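# Unpack heat sink and slip sheet onto their pads

## Task

Remove the finned metal heat sink and the slip sheet beneath it from the crate. Place the heat sink upright with its fins pointing up, entirely within the outline of the small pad, and lay the sheet flat entirely within the outline of the large pad. Release everything, return every tool you used to the stand slot it came from, and finish with the arm well away from the tools.

## Robot and tools

Robot: a single 7-joint Flexiv Rizon 4 arm with a tool changer at its end. Three tools sit in a stand: grip50 (two-finger, 50 mm opening), grip85 (two-finger, 85 mm opening) and cup (suction). Only one can be locked on at a time, and a locked tool counts as part of the arm. The heat sink is wider than grip50 can open, so use grip85 for it; the thin sheet suits the cup.

Frames: the scene frame has its origin on the table top under the arm base, +z up, +y to the left when facing +x. Reported end_effector_position (m) and end_effector_quat_wxyz are the centre of the changer's flat face in this frame. The face has its own axes: z points outward from the arm, and both grippers close along face x. Tool points, in mm from the face centre in face axes: grip50 grip point (0, -25, 180); grip85 grip point (0, 0, 173) when closed, 13 mm closer when fully open; cup rim centre (0, 0, 175).

execute_actions(actions): a list of actions. Each action is a table of up to 15 rows, one row per 1/30 s step; if fewer rows are given, the last one is repeated to fill 15 steps. Each row is 14 numbers in [-1, 1], in this order: dx, dy, dz, rx, ry, rz, tool/lock, grip50_position, grip50_force_limit, grip50_speed, grip85_position, grip85_force_limit, grip85_speed, cup_suction. The first six are an offset, not a pose: a displacement of the face measured in the face's own axes from where the face was when that action began (for the first action in a call, from the last pose any result reported). Every row in an action refers back to that same starting pose. Scale: 1.0 equals 0.6 m for dx..dz and 180 degrees for the rotation vector rx, ry, rz. Each step the commanded pose is clipped to 70 mm and 16 degrees from the measured pose, so large offsets need several actions. An empty list just returns state and images.

Tool numbers: lock >0 locks the changer onto a plate touching its face, <0 unlocks, 0 keeps the last command (about 1 s to act). Gripper position: +1 fully open; grip50 pads meet near -0.65, grip85 near -0.8; -1 closes until blocked. Force limit: -1 is about 20 N, +1 about 185 N (grip50) or 235 N (grip85). Speed: -1 about 20 mm/s, +1 about 150 mm/s. cup_suction above 0.01 is on, at or below 0.01 is off and vents; it persists between actions. Tool-specific numbers are ignored unless that tool is the one reported by tool_id and it is ready.

move(target, speed, blocking): target is one 14-number row; its first six numbers are an offset in face axes from the pose in the latest result that showed one. speed is m/s (0.002 to 0.5, default 0.25; rotation up to twice that in rad/s). Paths last 0.5 to 10 s and do not avoid obstacles; faster or deeper contacts push harder. blocking=false returns after 0.5 s; then call wait or stop before issuing more motion. The result adds a move: line (done, off_target, moving, held, fault) plus limits (paced = clipped, held = some steps blocked) and distance to target.
wait(seconds): 0 to 10, arm holds its last command. stop(): brakes a running move. zoom_image(camera, region): camera cam_head_left or cam_head_right, region [x0, y0, x1, y1] pixels, up to 504x504. read_manual(section): licence texts only. finished_scene(scene): ends scene 1 or 2 irreversibly.

Results: pose and velocities, joint positions and torques, Hand target (the pose the controller currently drives toward), tool_id (grip50, grip85, cup, none), locked/unlocked, plate_near, in_stand, unlock_refused, gripper position_measured and object_status (0 moving, 1 blocked while opening, 2 blocked while closing = holding, 3 at target or pads met), cup_suction_measured (1 is about 75 kPa vacuum) and cup_part_present. Tool readings show n/a while the tool is not ready. 'pose unreachable' means the clearance check altered the command. Step readings marked HELD were held back.

Taking a tool: align the face centre within about 1 mm and 1 degree of the plate, with face -y toward the fork's open side. When plate_near is 1, lock +1 and wait for locked = 1; the tool then self-tests (a gripper closes and reopens, so hold nothing). Lift 10-30 mm (about 20), slide at least 110 mm along face -y out of the fork, then rise. Returning: reverse the path into the original slot; when in_stand is 1, stay still, lock -1, wait for unlocked = 1, then back away. Unlocking anywhere else is refused. Slots are 180 mm apart.

Gripping: set position -1 and keep it; check object_status reads 2. Cup: suction on, seat the whole rim on a flat smooth area clear of edges; confirm cup_part_present = 1; release by setting down and switching suction off, then lift 15 mm.

Avoid: contact torques over the joint load limits or 200 N external force (10 s stop, call aborted), motor overheating from long holds, fast moves with a held object, dropping or knocking anything off the table, slamming into objects.

Each tool is called after "Emit:" as name([rows], argument=value, ...), one row to a line, values as JSON.

## Session

Emit:
execute_actions(actions=[])

Scene clock: 0.00 s.
end_effector_position=(+0.4411, +0.0072, +0.3020) locked=0 unlocked=1 plate_near=0 in_stand=0 unlock_refused=0 tool_id=none grip50_position_measured=n/a grip50_object_status=n/a grip85_position_measured=n/a grip85_object_status=n/a cup_suction_measured=n/a cup_part_present=n/a end_effector_quat_wxyz=(+0.002, +1.000, +0.008, -0.003) end_effector_velocity=(-0.000, +0.000, -0.000) end_effector_angular_velocity=(-0.001, -0.000, +0.001)
Joint positions: [ 0.212 -0.112  0.049  2.364 -0.01   0.904  0.266]
Joint velocities: [-0.     0.     0.     0.    -0.001  0.    -0.   ]
Joint torques (N m, as the joint torque sensors report them, + toward a larger angle): no reading
Hand target: +0.441, +0.007, +0.302; +0.002, +1.000, +0.008, -0.003

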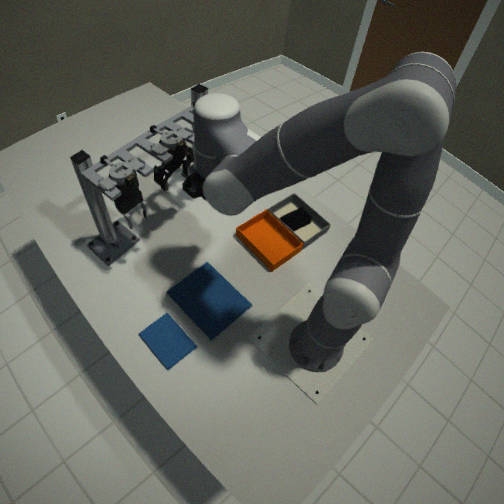

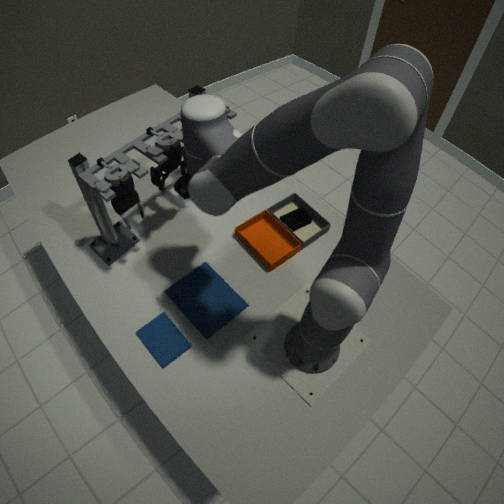

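Emit:
move(target=[0,0.5,0.3,0,0,0,0,0,0,0,0,0,0,0])

Emit:
zoom_image(camera="cam_head_left", region=[40, 60, 340, 360])

Scene clock: 2.20 s.
end_effector_position=(+0.4439, -0.2936, +0.1226) locked=0 unlocked=1 plate_near=0 in_stand=0 unlock_refused=0 tool_id=none grip50_position_measured=n/a grip50_object_status=n/a grip85_position_measured=n/a grip85_object_status=n/a cup_suction_measured=n/a cup_part_present=n/a end_effector_quat_wxyz=(+0.002, +1.000, +0.008, -0.003) end_effector_velocity=(+0.001, -0.001, -0.001) end_effector_angular_velocity=(+0.001, -0.001, +0.001)
Joint positions: [-0.303 -0.729 -0.065  2.096  0.136  1.25  -0.484]
Joint velocities: [-0.004 -0.003  0.002 -0.005 -0.    -0.001 -0.002]
Joint torques (N m, as the joint torque sensors report them, + toward a larger angle): [ -1.54  48.56   0.93 -14.07  -1.59   4.23  -0.09]
Hand target: +0.444, -0.294, +0.122; +0.002, +1.000, +0.008, -0.003
Off the commanded pose: 0.001 m, 0 deg.
move: done

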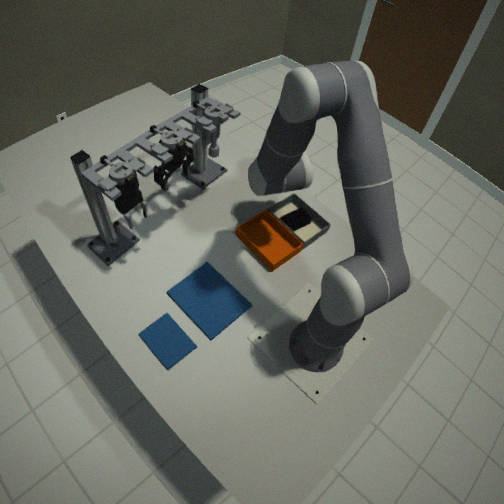

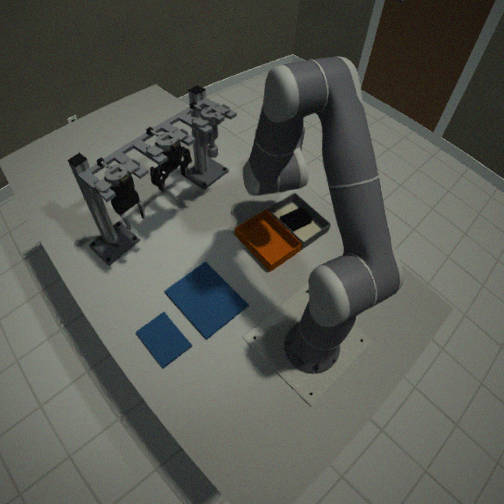

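Region (40, 60, 340, 360) of cam_head_left's 504x504 image, scaled by 1.680, with more detail than that image has.

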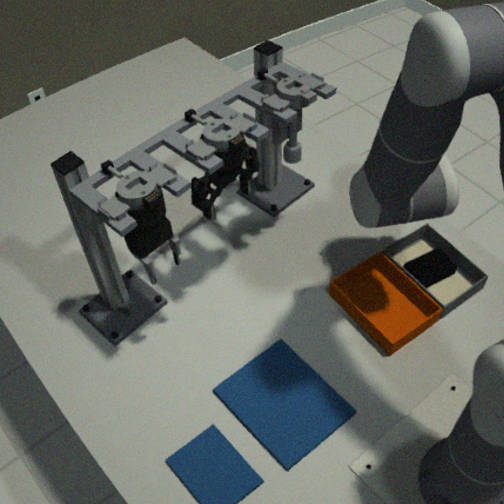

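Emit:
move(target=[0.0935,-0.489,-0.379,0,0,-0.5,0,0,0,0,0,0,0,0])

Emit:
zoom_image(camera="cam_head_left", region=[40, 40, 292, 292])

Scene clock: 6.07 s.
end_effector_position=(+0.4977, +0.0013, +0.3490) locked=0 unlocked=1 plate_near=0 in_stand=0 unlock_refused=0 tool_id=none grip50_position_measured=n/a grip50_object_status=n/a grip85_position_measured=n/a grip85_object_status=n/a cup_suction_measured=n/a cup_part_present=n/a end_effector_quat_wxyz=(-0.000, +0.702, +0.712, -0.003) end_effector_velocity=(+0.000, +0.001, +0.001) end_effector_angular_velocity=(+0.001, +0.001, +0.006)
Joint positions: [-0.098 -0.181  0.319  2.126 -0.077  0.726 -1.305]
Joint velocities: [ 0.     0.     0.002 -0.002  0.001 -0.003 -0.004]
Joint torques (N m, as the joint torque sensors report them, + toward a larger angle): [  0.78  36.84   3.27 -25.09  -3.23   4.11  -0.14]
Hand target: +0.498, +0.002, +0.349; -0.000, +0.702, +0.712, -0.003
Off the commanded pose: 0.001 m, 0 deg.
move: done

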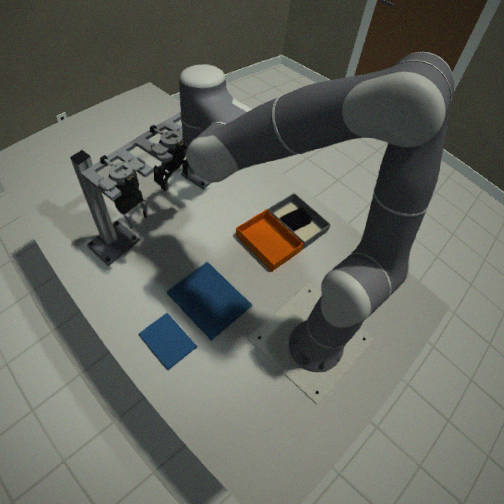

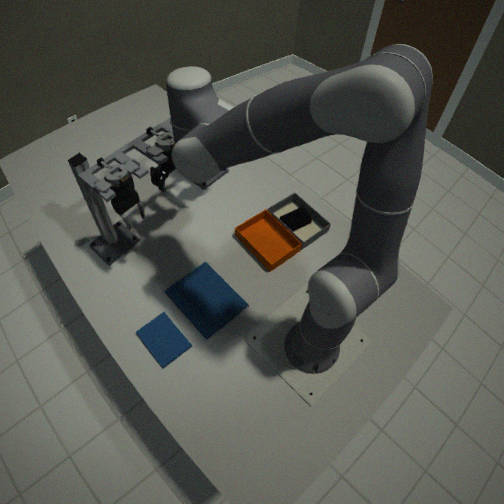

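Region (40, 40, 292, 292) of cam_head_left's 504x504 image, scaled by 2.000, with more detail than that image has.

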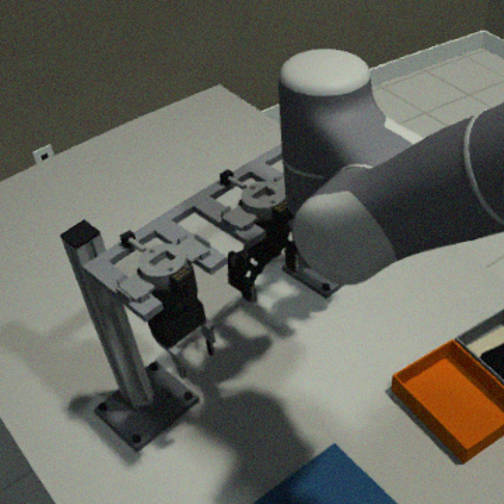

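Emit:
move(target=[0.3,0.17,0,0,0,0,0,0,0,0,0,0,0,0])

Emit:
zoom_image(camera="cam_head_left", region=[40, 40, 292, 292])

Scene clock: 17.10 s.
end_effector_position=(+0.5544, +0.1103, +0.3483) locked=0 unlocked=1 plate_near=0 in_stand=0 unlock_refused=0 tool_id=none grip50_position_measured=n/a grip50_object_status=n/a grip85_position_measured=n/a grip85_object_status=n/a cup_suction_measured=n/a cup_part_present=n/a end_effector_quat_wxyz=(-0.001, +0.702, +0.712, -0.003) end_effector_velocity=(+0.000, -0.000, +0.000) end_effector_angular_velocity=(+0.000, -0.000, -0.001)
Joint positions: [ 0.051 -0.337  0.356  1.934 -0.147  0.675 -1.093]
Joint velocities: [-0.  0. -0. -0.  0. -0.  0.]
Joint torques (N m, as the joint torque sensors report them, + toward a larger angle): [ -3.73  43.01   0.36 -29.95  -4.68   6.64   0.15]
Hand target: +0.555, +0.110, +0.349; -0.000, +0.702, +0.712, -0.002
Off the commanded pose: 0.084 m, 0 deg.
FORCE FAULT: contact force on the arm reached its limit, and the arm stopped for 10 seconds. The contact can be on any part of the arm, not only on its tool. That time counts as 20 of the actions that you can send in this scene. The arm's remaining commands of this call were not run. The arm holds still and accepts commands again. Move the arm away from the contact; if what it grips holds it there, let go first. Pushing or pulling that hard again can fault the arm again.
move: fault

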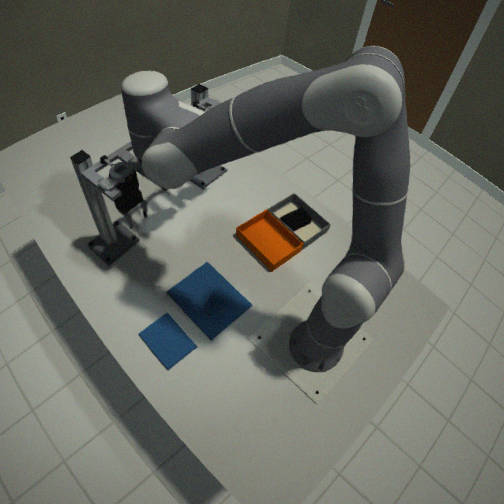

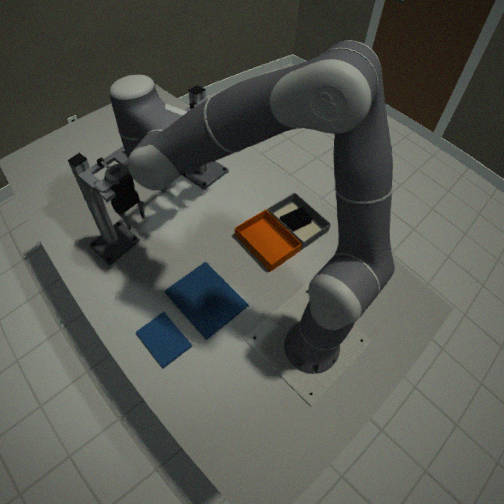

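Region (40, 40, 292, 292) of cam_head_left's 504x504 image, scaled by 2.000, with more detail than that image has.

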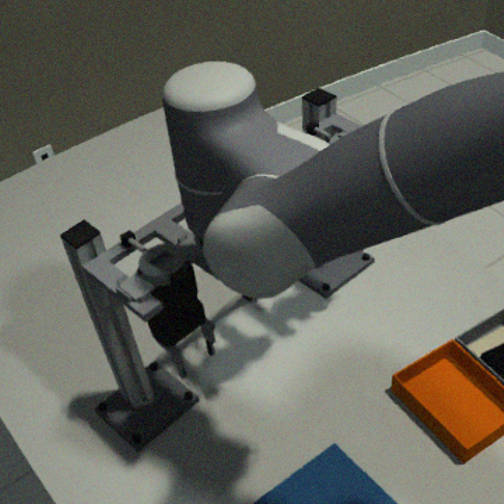

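Emit:
move(target=[0,-0.08,-0.02,0,0,0,0,0,0,0,0,0,0,0], speed=0.08)

Emit:
move(target=[-0.18,0.0,-0.2,0,0,0,0,0,0,0,0,0,0,0], speed=0.15)

Emit:
move(target=[0,0.23,0,0,0,0,0,0,0,0,0,0,0,0], speed=0.1)

Emit:
zoom_image(camera="cam_head_left", region=[40, 40, 292, 292])

Emit:
zoom_image(camera="cam_head_right", region=[40, 40, 292, 292])

Scene clock: 18.37 s.
end_effector_position=(+0.5067, +0.1097, +0.3607) locked=0 unlocked=1 plate_near=0 in_stand=0 unlock_refused=0 tool_id=none grip50_position_measured=n/a grip50_object_status=n/a grip85_position_measured=n/a grip85_object_status=n/a cup_suction_measured=n/a cup_part_present=n/a end_effector_quat_wxyz=(-0.001, +0.702, +0.713, -0.003) end_effector_velocity=(-0.001, -0.000, +0.000) end_effector_angular_velocity=(-0.000, -0.000, -0.000)
Joint positions: [ 0.039 -0.221  0.39   2.048 -0.106  0.679 -1.086]
Joint velocities: [ 0.     0.003 -0.     0.003  0.001  0.    -0.   ]
Joint torques (N m, as the joint torque sensors report them, + toward a larger angle): [ -0.92  38.59   4.07 -26.42  -3.43   3.87   0.7 ]
Hand target: +0.507, +0.110, +0.361; -0.001, +0.702, +0.713, -0.003
Off the commanded pose: 0.000 m, 0 deg.
move: done

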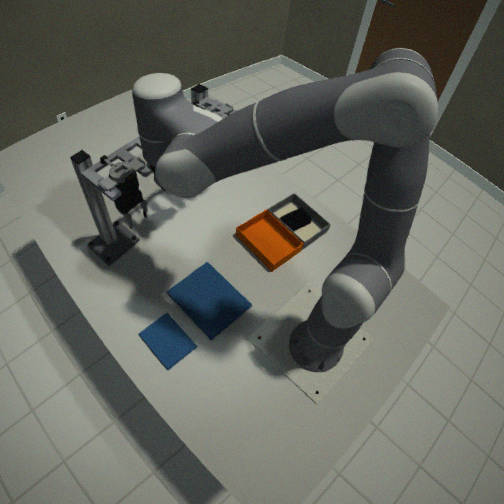

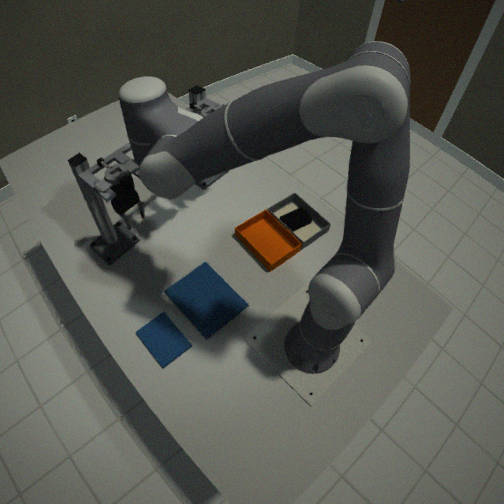

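Scene clock: 19.87 s.
end_effector_position=(+0.5091, +0.0020, +0.4809) locked=0 unlocked=1 plate_near=0 in_stand=0 unlock_refused=0 tool_id=none grip50_position_measured=n/a grip50_object_status=n/a grip85_position_measured=n/a grip85_object_status=n/a cup_suction_measured=n/a cup_part_present=n/a end_effector_quat_wxyz=(-0.001, +0.702, +0.713, -0.003) end_effector_velocity=(+0.000, -0.001, +0.001) end_effector_angular_velocity=(-0.001, +0.000, +0.001)
Joint positions: [-0.1   -0.042  0.312  1.886 -0.013  0.355 -1.357]
Joint velocities: [-0.001  0.    -0.    -0.002 -0.    -0.003 -0.002]
Joint torques (N m, as the joint torque sensors report them, + toward a larger angle): [ -1.28  35.05  -0.55 -29.64  -4.1    4.21  -0.26]
Hand target: +0.509, +0.002, +0.481; -0.001, +0.702, +0.712, -0.003
Off the commanded pose: 0.000 m, 0 deg.
move: done

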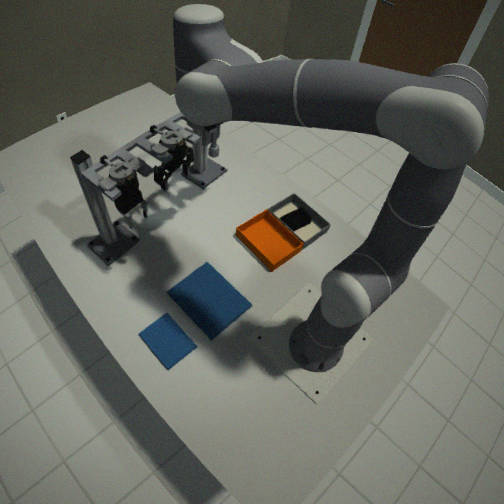

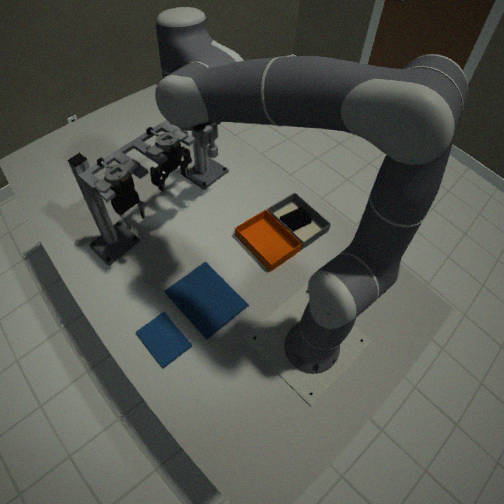

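Scene clock: 21.63 s.
end_effector_position=(+0.6469, +0.0038, +0.4799) locked=0 unlocked=1 plate_near=0 in_stand=0 unlock_refused=0 tool_id=none grip50_position_measured=n/a grip50_object_status=n/a grip85_position_measured=n/a grip85_object_status=n/a cup_suction_measured=n/a cup_part_present=n/a end_effector_quat_wxyz=(-0.001, +0.702, +0.712, -0.003) end_effector_velocity=(+0.001, -0.000, +0.000) end_effector_angular_velocity=(+0.001, +0.000, -0.000)
Joint positions: [-0.037 -0.37   0.252  1.492 -0.094  0.28  -1.348]
Joint velocities: [-0.    -0.003  0.    -0.005 -0.    -0.002 -0.   ]
Joint torques (N m, as the joint torque sensors report them, + toward a larger angle): [  0.36  49.9    2.78 -30.35  -4.87   4.16  -0.11]
Hand target: +0.647, +0.004, +0.480; -0.001, +0.702, +0.712, -0.003
Off the commanded pose: 0.000 m, 0 deg.
move: done

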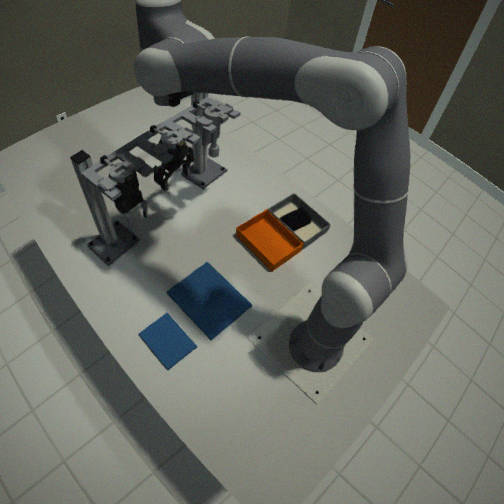

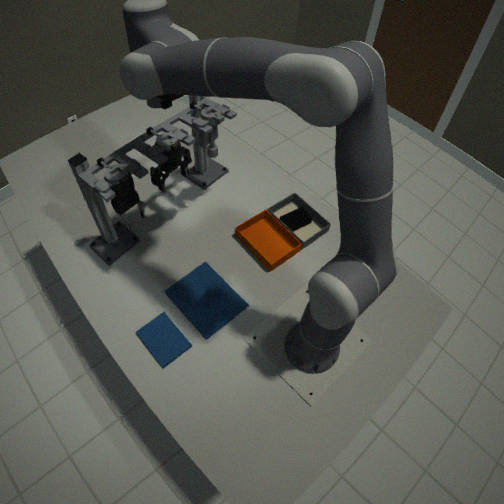

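Region (40, 40, 292, 292) of cam_head_left's 504x504 image, scaled by 2.000, with more detail than that image has.

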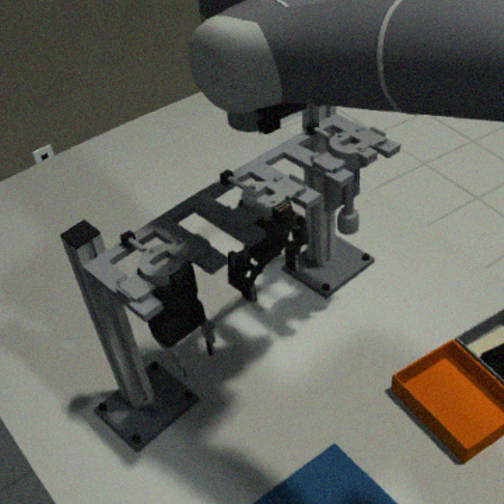

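Region (40, 40, 292, 292) of cam_head_right's 504x504 image, scaled by 2.000, with more detail than that image has.

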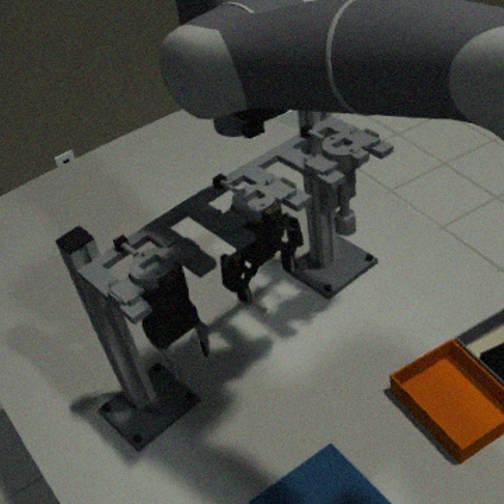

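Plausibly above. Descend slowly.

Emit:
move(target=[0,0,0.12,0,0,0,0,0,0,0,0,0,0,0], speed=0.04)

Emit:
zoom_image(camera="cam_head_left", region=[100, 60, 260, 220])

Scene clock: 23.93 s.
end_effector_position=(+0.6465, +0.0037, +0.4080) locked=0 unlocked=1 plate_near=0 in_stand=0 unlock_refused=0 tool_id=none grip50_position_measured=n/a grip50_object_status=n/a grip85_position_measured=n/a grip85_object_status=n/a cup_suction_measured=n/a cup_part_present=n/a end_effector_quat_wxyz=(-0.001, +0.702, +0.712, -0.003) end_effector_velocity=(+0.000, +0.000, -0.001) end_effector_angular_velocity=(-0.000, -0.001, +0.000)
Joint positions: [-0.037 -0.424  0.246  1.612 -0.111  0.452 -1.337]
Joint velocities: [ 0.    -0.001  0.     0.002 -0.001  0.003  0.001]
Joint torques (N m, as the joint torque sensors report them, + toward a larger angle): [  0.58  50.64   3.13 -28.76  -4.74   5.07   0.85]
Hand target: +0.647, +0.004, +0.408; -0.001, +0.702, +0.712, -0.003
Off the commanded pose: 0.000 m, 0 deg.
move: done

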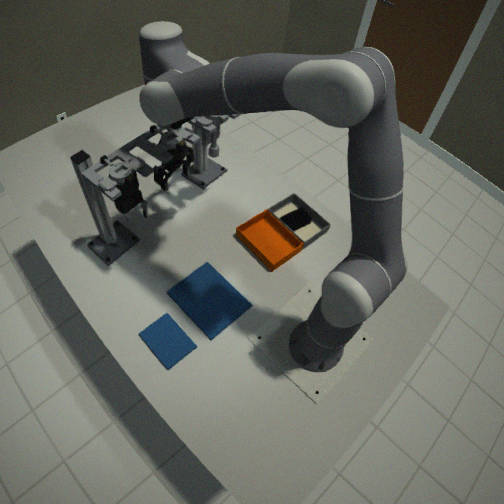

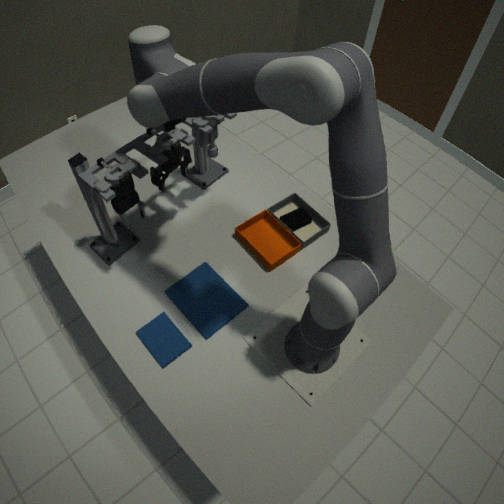

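Region (100, 60, 260, 220) of cam_head_left's 504x504 image, scaled by 3.150, with more detail than that image has.

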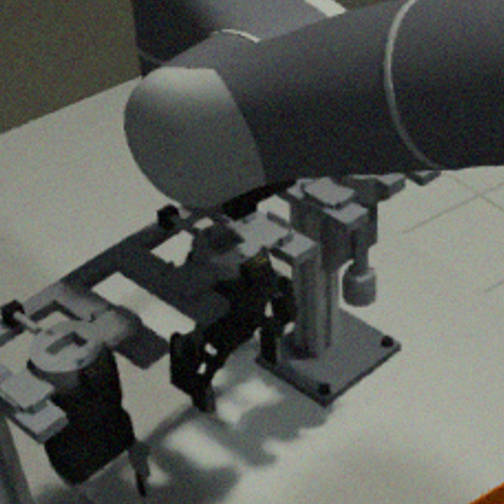

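Emit:
move(target=[0,0,0.07,0,0,0,0,0,0,0,0,0,0,0], speed=0.01)

Scene clock: 28.47 s.
end_effector_position=(+0.6477, +0.0039, +0.3706) locked=0 unlocked=1 plate_near=0 in_stand=0 unlock_refused=0 tool_id=none grip50_position_measured=n/a grip50_object_status=n/a grip85_position_measured=n/a grip85_object_status=n/a cup_suction_measured=n/a cup_part_present=n/a end_effector_quat_wxyz=(+0.003, +0.701, +0.713, +0.001) end_effector_velocity=(+0.000, -0.000, +0.000) end_effector_angular_velocity=(-0.001, -0.002, +0.000)
Joint positions: [-0.035 -0.464  0.241  1.664 -0.127  0.551 -1.327]
Joint velocities: [-0.001 -0.     0.     0.    -0.002  0.002  0.   ]
Joint torques (N m, as the joint torque sensors report them, + toward a larger angle): [ -1.51  26.08   3.64 -13.72  -1.7    2.32   0.81]
Hand target: +0.646, +0.004, +0.366; -0.001, +0.702, +0.712, -0.003
Off the commanded pose: 0.005 m, 1 deg.
move: off_target

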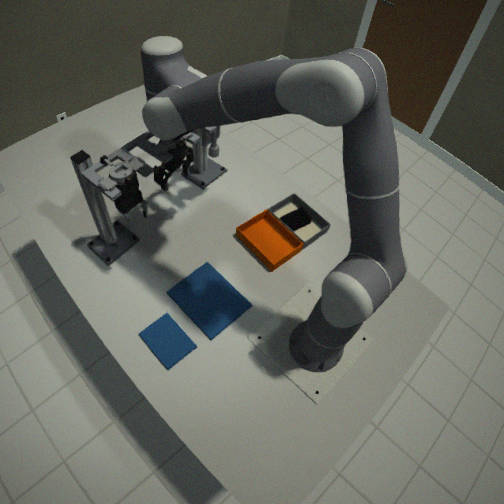

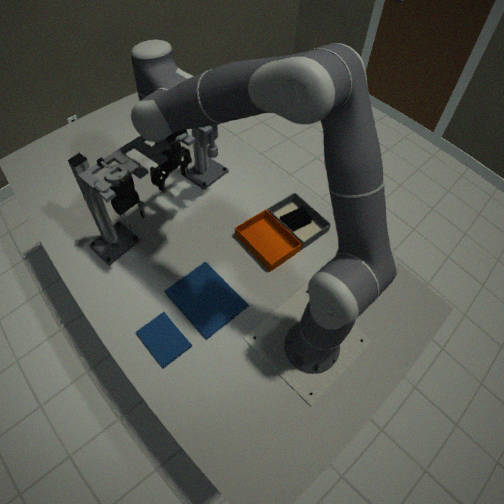

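Emit:
move(target=[0,0,-0.04,0,0,0,0,0,0,0,0,0,0,0], speed=0.05)

Emit:
move(target=[0.085,-0.2,0,0,0,0,0,0,0,0,0,0,0,0], speed=0.1)

Emit:
move(target=[0,0,0.08,0,0,0,0,0,0,0,0,0,0,0], speed=0.05)

Emit:
move(target=[0,0.1,0,0,0,0,0,0,0,0,0,0,0,0], speed=0.01)

Scene clock: 29.63 s.
end_effector_position=(+0.6477, +0.0039, +0.3944) locked=0 unlocked=1 plate_near=0 in_stand=0 unlock_refused=0 tool_id=none grip50_position_measured=n/a grip50_object_status=n/a grip85_position_measured=n/a grip85_object_status=n/a cup_suction_measured=n/a cup_part_present=n/a end_effector_quat_wxyz=(+0.003, +0.701, +0.713, +0.001) end_effector_velocity=(+0.000, +0.000, +0.001) end_effector_angular_velocity=(-0.000, +0.000, +0.001)
Joint positions: [-0.037 -0.438  0.246  1.634 -0.119  0.496 -1.332]
Joint velocities: [ 0.001  0.001  0.    -0.002  0.    -0.003 -0.   ]
Joint torques (N m, as the joint torque sensors report them, + toward a larger angle): [ -1.62  52.03   5.03 -28.54  -3.64   3.73  -0.29]
Hand target: +0.648, +0.004, +0.395; +0.003, +0.701, +0.713, +0.001
Off the commanded pose: 0.000 m, 0 deg.
move: done

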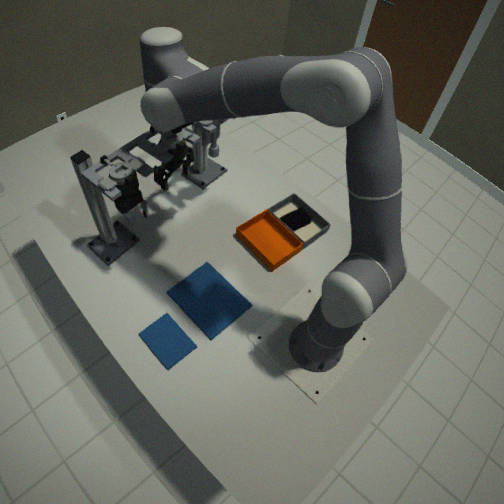

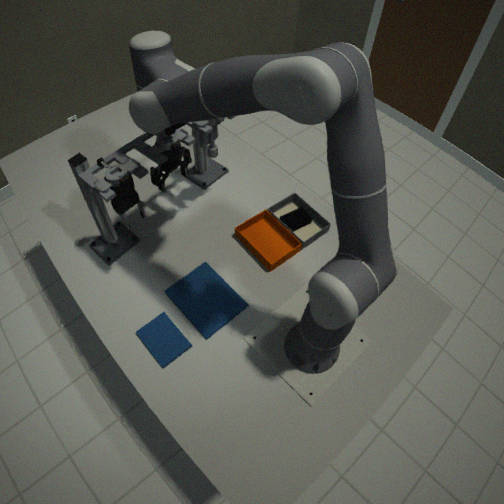

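Scene clock: 31.33 s.
end_effector_position=(+0.5271, +0.0531, +0.3940) locked=0 unlocked=1 plate_near=0 in_stand=0 unlock_refused=0 tool_id=none grip50_position_measured=n/a grip50_object_status=n/a grip85_position_measured=n/a grip85_object_status=n/a cup_suction_measured=n/a cup_part_present=n/a end_effector_quat_wxyz=(+0.003, +0.701, +0.713, +0.001) end_effector_velocity=(-0.001, +0.000, -0.000) end_effector_angular_velocity=(+0.001, +0.000, -0.001)
Joint positions: [-0.02  -0.185  0.333  1.983 -0.076  0.595 -1.224]
Joint velocities: [0.    0.002 0.001 0.003 0.002 0.001 0.001]
Joint torques (N m, as the joint torque sensors report them, + toward a larger angle): [  0.73  39.03   3.4  -26.96  -3.74   4.87   0.86]
Hand target: +0.527, +0.053, +0.394; +0.003, +0.701, +0.713, +0.001
Off the commanded pose: 0.000 m, 0 deg.
move: done

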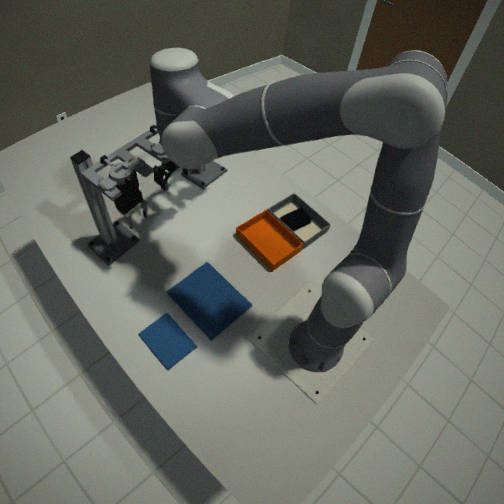

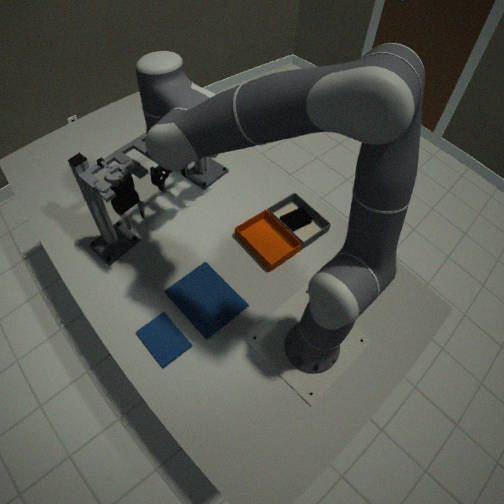

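Scene clock: 32.60 s.
end_effector_position=(+0.5272, +0.0530, +0.3461) locked=0 unlocked=1 plate_near=0 in_stand=0 unlock_refused=0 tool_id=none grip50_position_measured=n/a grip50_object_status=n/a grip85_position_measured=n/a grip85_object_status=n/a cup_suction_measured=n/a cup_part_present=n/a end_effector_quat_wxyz=(+0.003, +0.701, +0.713, +0.001) end_effector_velocity=(+0.000, +0.000, -0.001) end_effector_angular_velocity=(+0.000, -0.001, -0.000)
Joint positions: [-0.012 -0.256  0.324  2.047 -0.111  0.726 -1.2  ]
Joint velocities: [-0.    -0.002  0.     0.002 -0.001  0.004  0.001]
Joint torques (N m, as the joint torque sensors report them, + toward a larger angle): [  0.38  39.11   2.04 -24.74  -3.81   5.11   0.88]
Hand target: +0.527, +0.053, +0.346; +0.003, +0.701, +0.713, +0.001
Off the commanded pose: 0.000 m, 0 deg.
move: done

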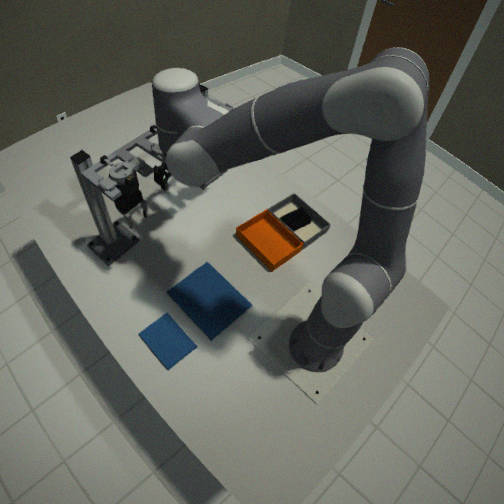

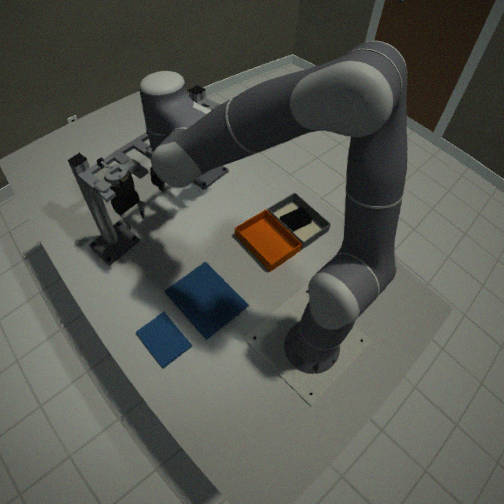

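Scene clock: 46.70 s.
end_effector_position=(+0.5613, +0.0535, +0.3463) locked=0 unlocked=1 plate_near=0 in_stand=0 unlock_refused=0 tool_id=none grip50_position_measured=n/a grip50_object_status=n/a grip85_position_measured=n/a grip85_object_status=n/a cup_suction_measured=n/a cup_part_present=n/a end_effector_quat_wxyz=(-0.001, +0.701, +0.713, -0.004) end_effector_velocity=(-0.000, -0.000, -0.000) end_effector_angular_velocity=(-0.000, +0.000, +0.000)
Joint positions: [-0.007 -0.329  0.31   1.943 -0.128  0.68  -1.206]
Joint velocities: [-0.  0. -0.  0. -0. -0.  0.]
Joint torques (N m, as the joint torque sensors report them, + toward a larger angle): [ -0.2   35.18   1.85 -30.3   -4.89   7.86   0.25]
Hand target: +0.562, +0.053, +0.346; -0.000, +0.701, +0.713, -0.003
Off the commanded pose: 0.026 m, 1 deg.
FORCE FAULT: contact force on the arm reached its limit, and the arm stopped for 10 seconds. The contact can be on any part of the arm, not only on its tool. That time counts as 20 of the actions that you can send in this scene. The arm's remaining commands of this call were not run. The arm holds still and accepts commands again. Move the arm away from the contact; if what it grips holds it there, let go first. Pushing or pulling that hard again can fault the arm again.
move: fault

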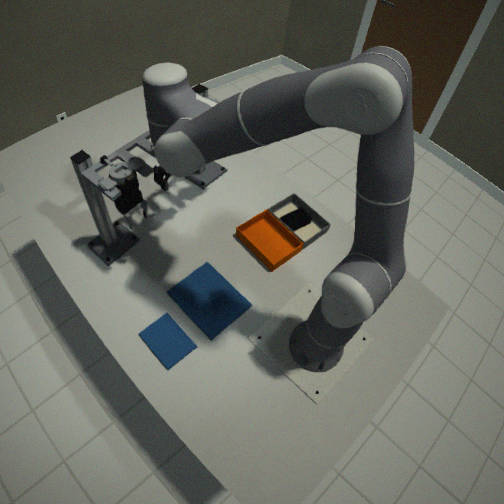

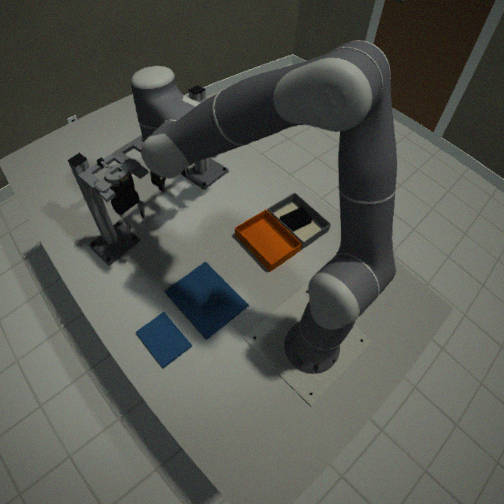

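Emit:
move(target=[0,-0.04,-0.07,0,0,0,0,0,0,0,0,0,0,0], speed=0.05)

Emit:
move(target=[-0.15,0.1545,0,0,0,0,0,0,0,0,0,0,0,0], speed=0.1)

Emit:
move(target=[0,0,0.03,0,0,0,0,0,0,0,0,0,0,0], speed=0.01)

Scene clock: 48.27 s.
end_effector_position=(+0.5379, +0.0534, +0.3885) locked=0 unlocked=1 plate_near=0 in_stand=0 unlock_refused=0 tool_id=none grip50_position_measured=n/a grip50_object_status=n/a grip85_position_measured=n/a grip85_object_status=n/a cup_suction_measured=n/a cup_part_present=n/a end_effector_quat_wxyz=(-0.000, +0.702, +0.713, -0.004) end_effector_velocity=(-0.001, -0.000, +0.001) end_effector_angular_velocity=(-0.000, +0.001, +0.000)
Joint positions: [-0.021 -0.22   0.333  1.955 -0.087  0.588 -1.221]
Joint velocities: [ 0.     0.003  0.     0.001  0.001 -0.003 -0.001]
Joint torques (N m, as the joint torque sensors report them, + toward a larger angle): [ -1.37  40.36   3.83 -26.93  -3.45   3.93  -0.23]
Hand target: +0.538, +0.053, +0.389; -0.001, +0.702, +0.713, -0.004
Off the commanded pose: 0.000 m, 0 deg.
move: done

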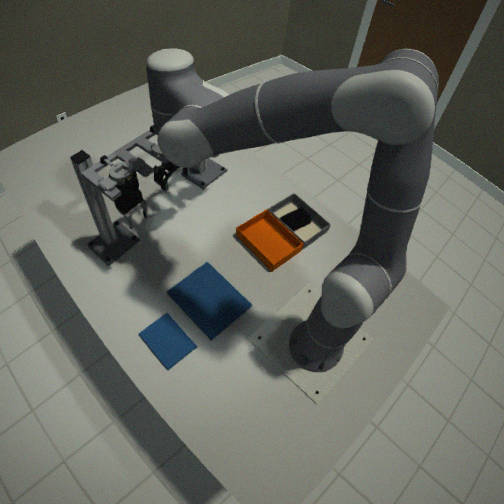

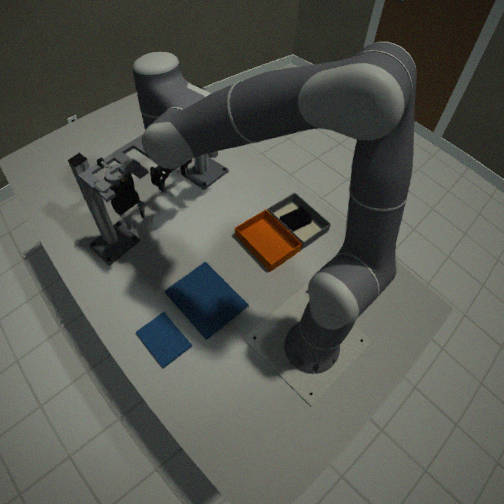

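Scene clock: 49.93 s.
end_effector_position=(+0.6317, -0.0352, +0.3881) locked=0 unlocked=1 plate_near=0 in_stand=0 unlock_refused=0 tool_id=none grip50_position_measured=n/a grip50_object_status=n/a grip85_position_measured=n/a grip85_object_status=n/a cup_suction_measured=n/a cup_part_present=n/a end_effector_quat_wxyz=(-0.000, +0.702, +0.712, -0.004) end_effector_velocity=(+0.001, -0.001, +0.000) end_effector_angular_velocity=(+0.001, +0.000, -0.000)
Joint positions: [-0.092 -0.413  0.237  1.685 -0.11   0.512 -1.394]
Joint velocities: [-0.001 -0.002 -0.    -0.003  0.001 -0.001 -0.001]
Joint torques (N m, as the joint torque sensors report them, + toward a larger angle): [ -1.42  50.07   2.71 -28.32  -4.46   3.78  -0.11]
Hand target: +0.632, -0.036, +0.388; -0.000, +0.702, +0.712, -0.004
Off the commanded pose: 0.000 m, 0 deg.
move: done

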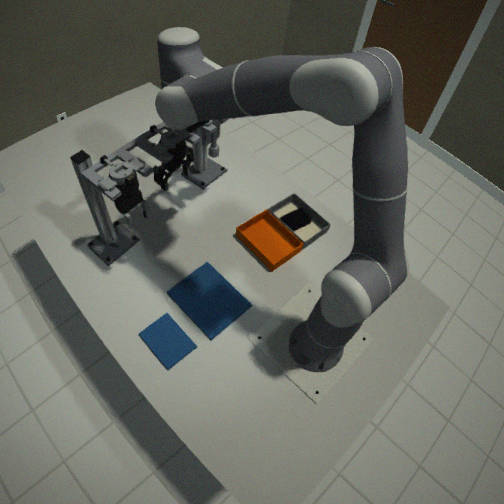

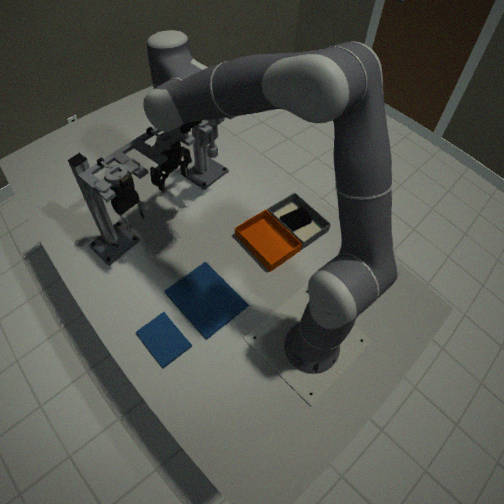

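Scene clock: 51.97 s.
end_effector_position=(+0.6319, -0.0353, +0.3712) locked=0 unlocked=1 plate_near=0 in_stand=0 unlock_refused=0 tool_id=none grip50_position_measured=n/a grip50_object_status=n/a grip85_position_measured=n/a grip85_object_status=n/a cup_suction_measured=n/a cup_part_present=n/a end_effector_quat_wxyz=(+0.000, +0.702, +0.713, -0.003) end_effector_velocity=(+0.000, +0.000, +0.000) end_effector_angular_velocity=(-0.000, -0.001, +0.000)
Joint positions: [-0.091 -0.432  0.235  1.707 -0.117  0.555 -1.389]
Joint velocities: [ 0.    -0.    -0.     0.    -0.001  0.002  0.   ]
Joint torques (N m, as the joint torque sensors report them, + toward a larger angle): [  0.3   44.11   3.1  -24.28  -3.84   4.48   0.88]
Hand target: +0.632, -0.035, +0.370; -0.000, +0.702, +0.712, -0.004
Off the commanded pose: 0.001 m, 0 deg.
move: done

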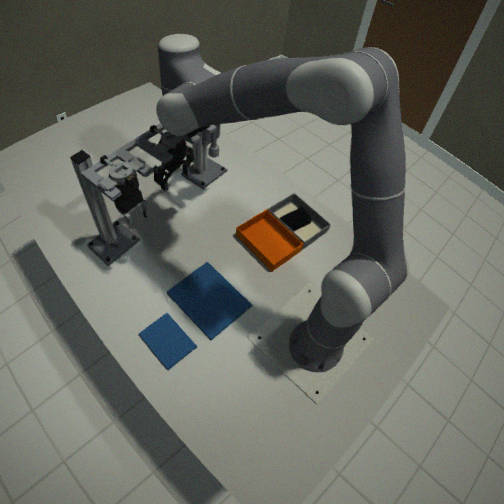

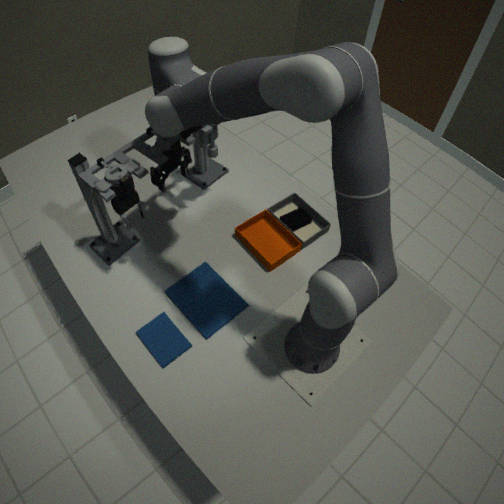

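Emit:
move(target=[-0.002,-0.0032,-0.006,0,0,0.005,0,0,0,0,0,0,0,0], speed=0.02)

Emit:
move(target=[0,0,0.012,0,0,0,0,0,0,0,0,0,0,0], speed=0.01)

Scene clock: 52.83 s.
end_effector_position=(+0.6301, -0.0362, +0.3748) locked=0 unlocked=1 plate_near=0 in_stand=0 unlock_refused=0 tool_id=none grip50_position_measured=n/a grip50_object_status=n/a grip85_position_measured=n/a grip85_object_status=n/a cup_suction_measured=n/a cup_part_present=n/a end_effector_quat_wxyz=(+0.001, +0.707, +0.707, -0.003) end_effector_velocity=(-0.000, +0.000, +0.000) end_effector_angular_velocity=(-0.000, +0.000, -0.002)
Joint positions: [-0.092 -0.423  0.234  1.709 -0.114  0.549 -1.378]
Joint velocities: [-0.     0.001  0.     0.    -0.    -0.001  0.002]
Joint torques (N m, as the joint torque sensors report them, + toward a larger angle): [ -2.1   50.5    2.76 -27.41  -3.82   4.05   0.78]
Hand target: +0.630, -0.036, +0.375; +0.000, +0.707, +0.707, -0.003
Off the commanded pose: 0.000 m, 0 deg.
move: done

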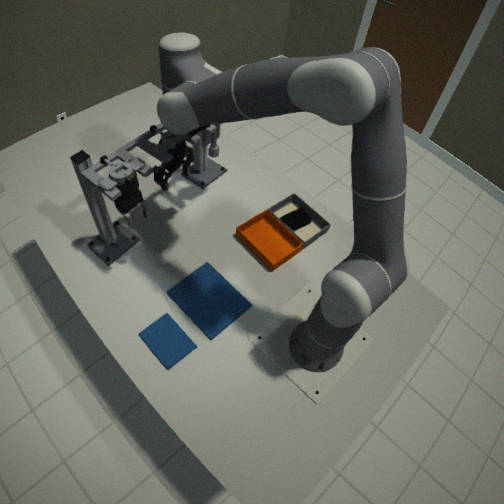

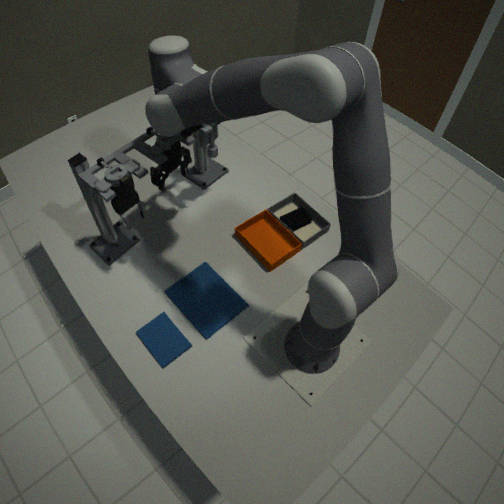

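Scene clock: 53.77 s.
end_effector_position=(+0.6311, -0.0361, +0.3708) locked=0 unlocked=1 plate_near=0 in_stand=0 unlock_refused=0 tool_id=none grip50_position_measured=n/a grip50_object_status=n/a grip85_position_measured=n/a grip85_object_status=n/a cup_suction_measured=n/a cup_part_present=n/a end_effector_quat_wxyz=(+0.003, +0.706, +0.708, -0.001) end_effector_velocity=(+0.000, -0.000, +0.000) end_effector_angular_velocity=(-0.002, -0.002, +0.001)
Joint positions: [-0.092 -0.429  0.234  1.715 -0.118  0.566 -1.376]
Joint velocities: [-0.    -0.     0.     0.    -0.003  0.002  0.   ]
Joint torques (N m, as the joint torque sensors report them, + toward a larger angle): [ -0.9   31.65   3.04 -17.39  -2.72   3.28   0.78]
Hand target: +0.630, -0.036, +0.368; +0.001, +0.707, +0.707, -0.003
Off the commanded pose: 0.003 m, 0 deg.
move: done

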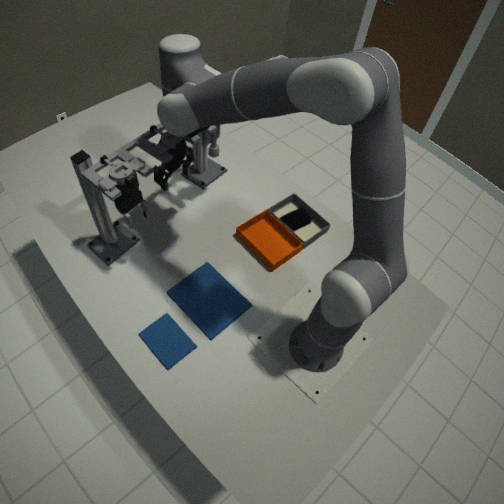

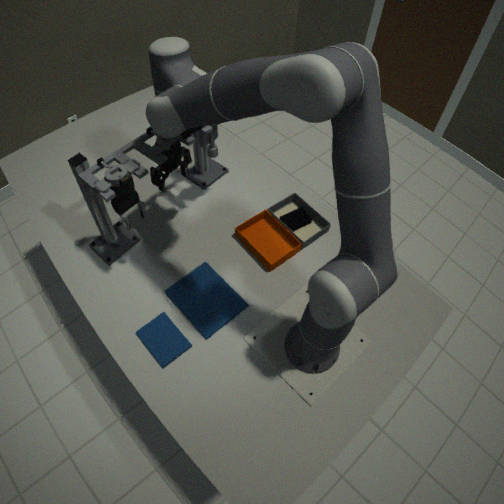

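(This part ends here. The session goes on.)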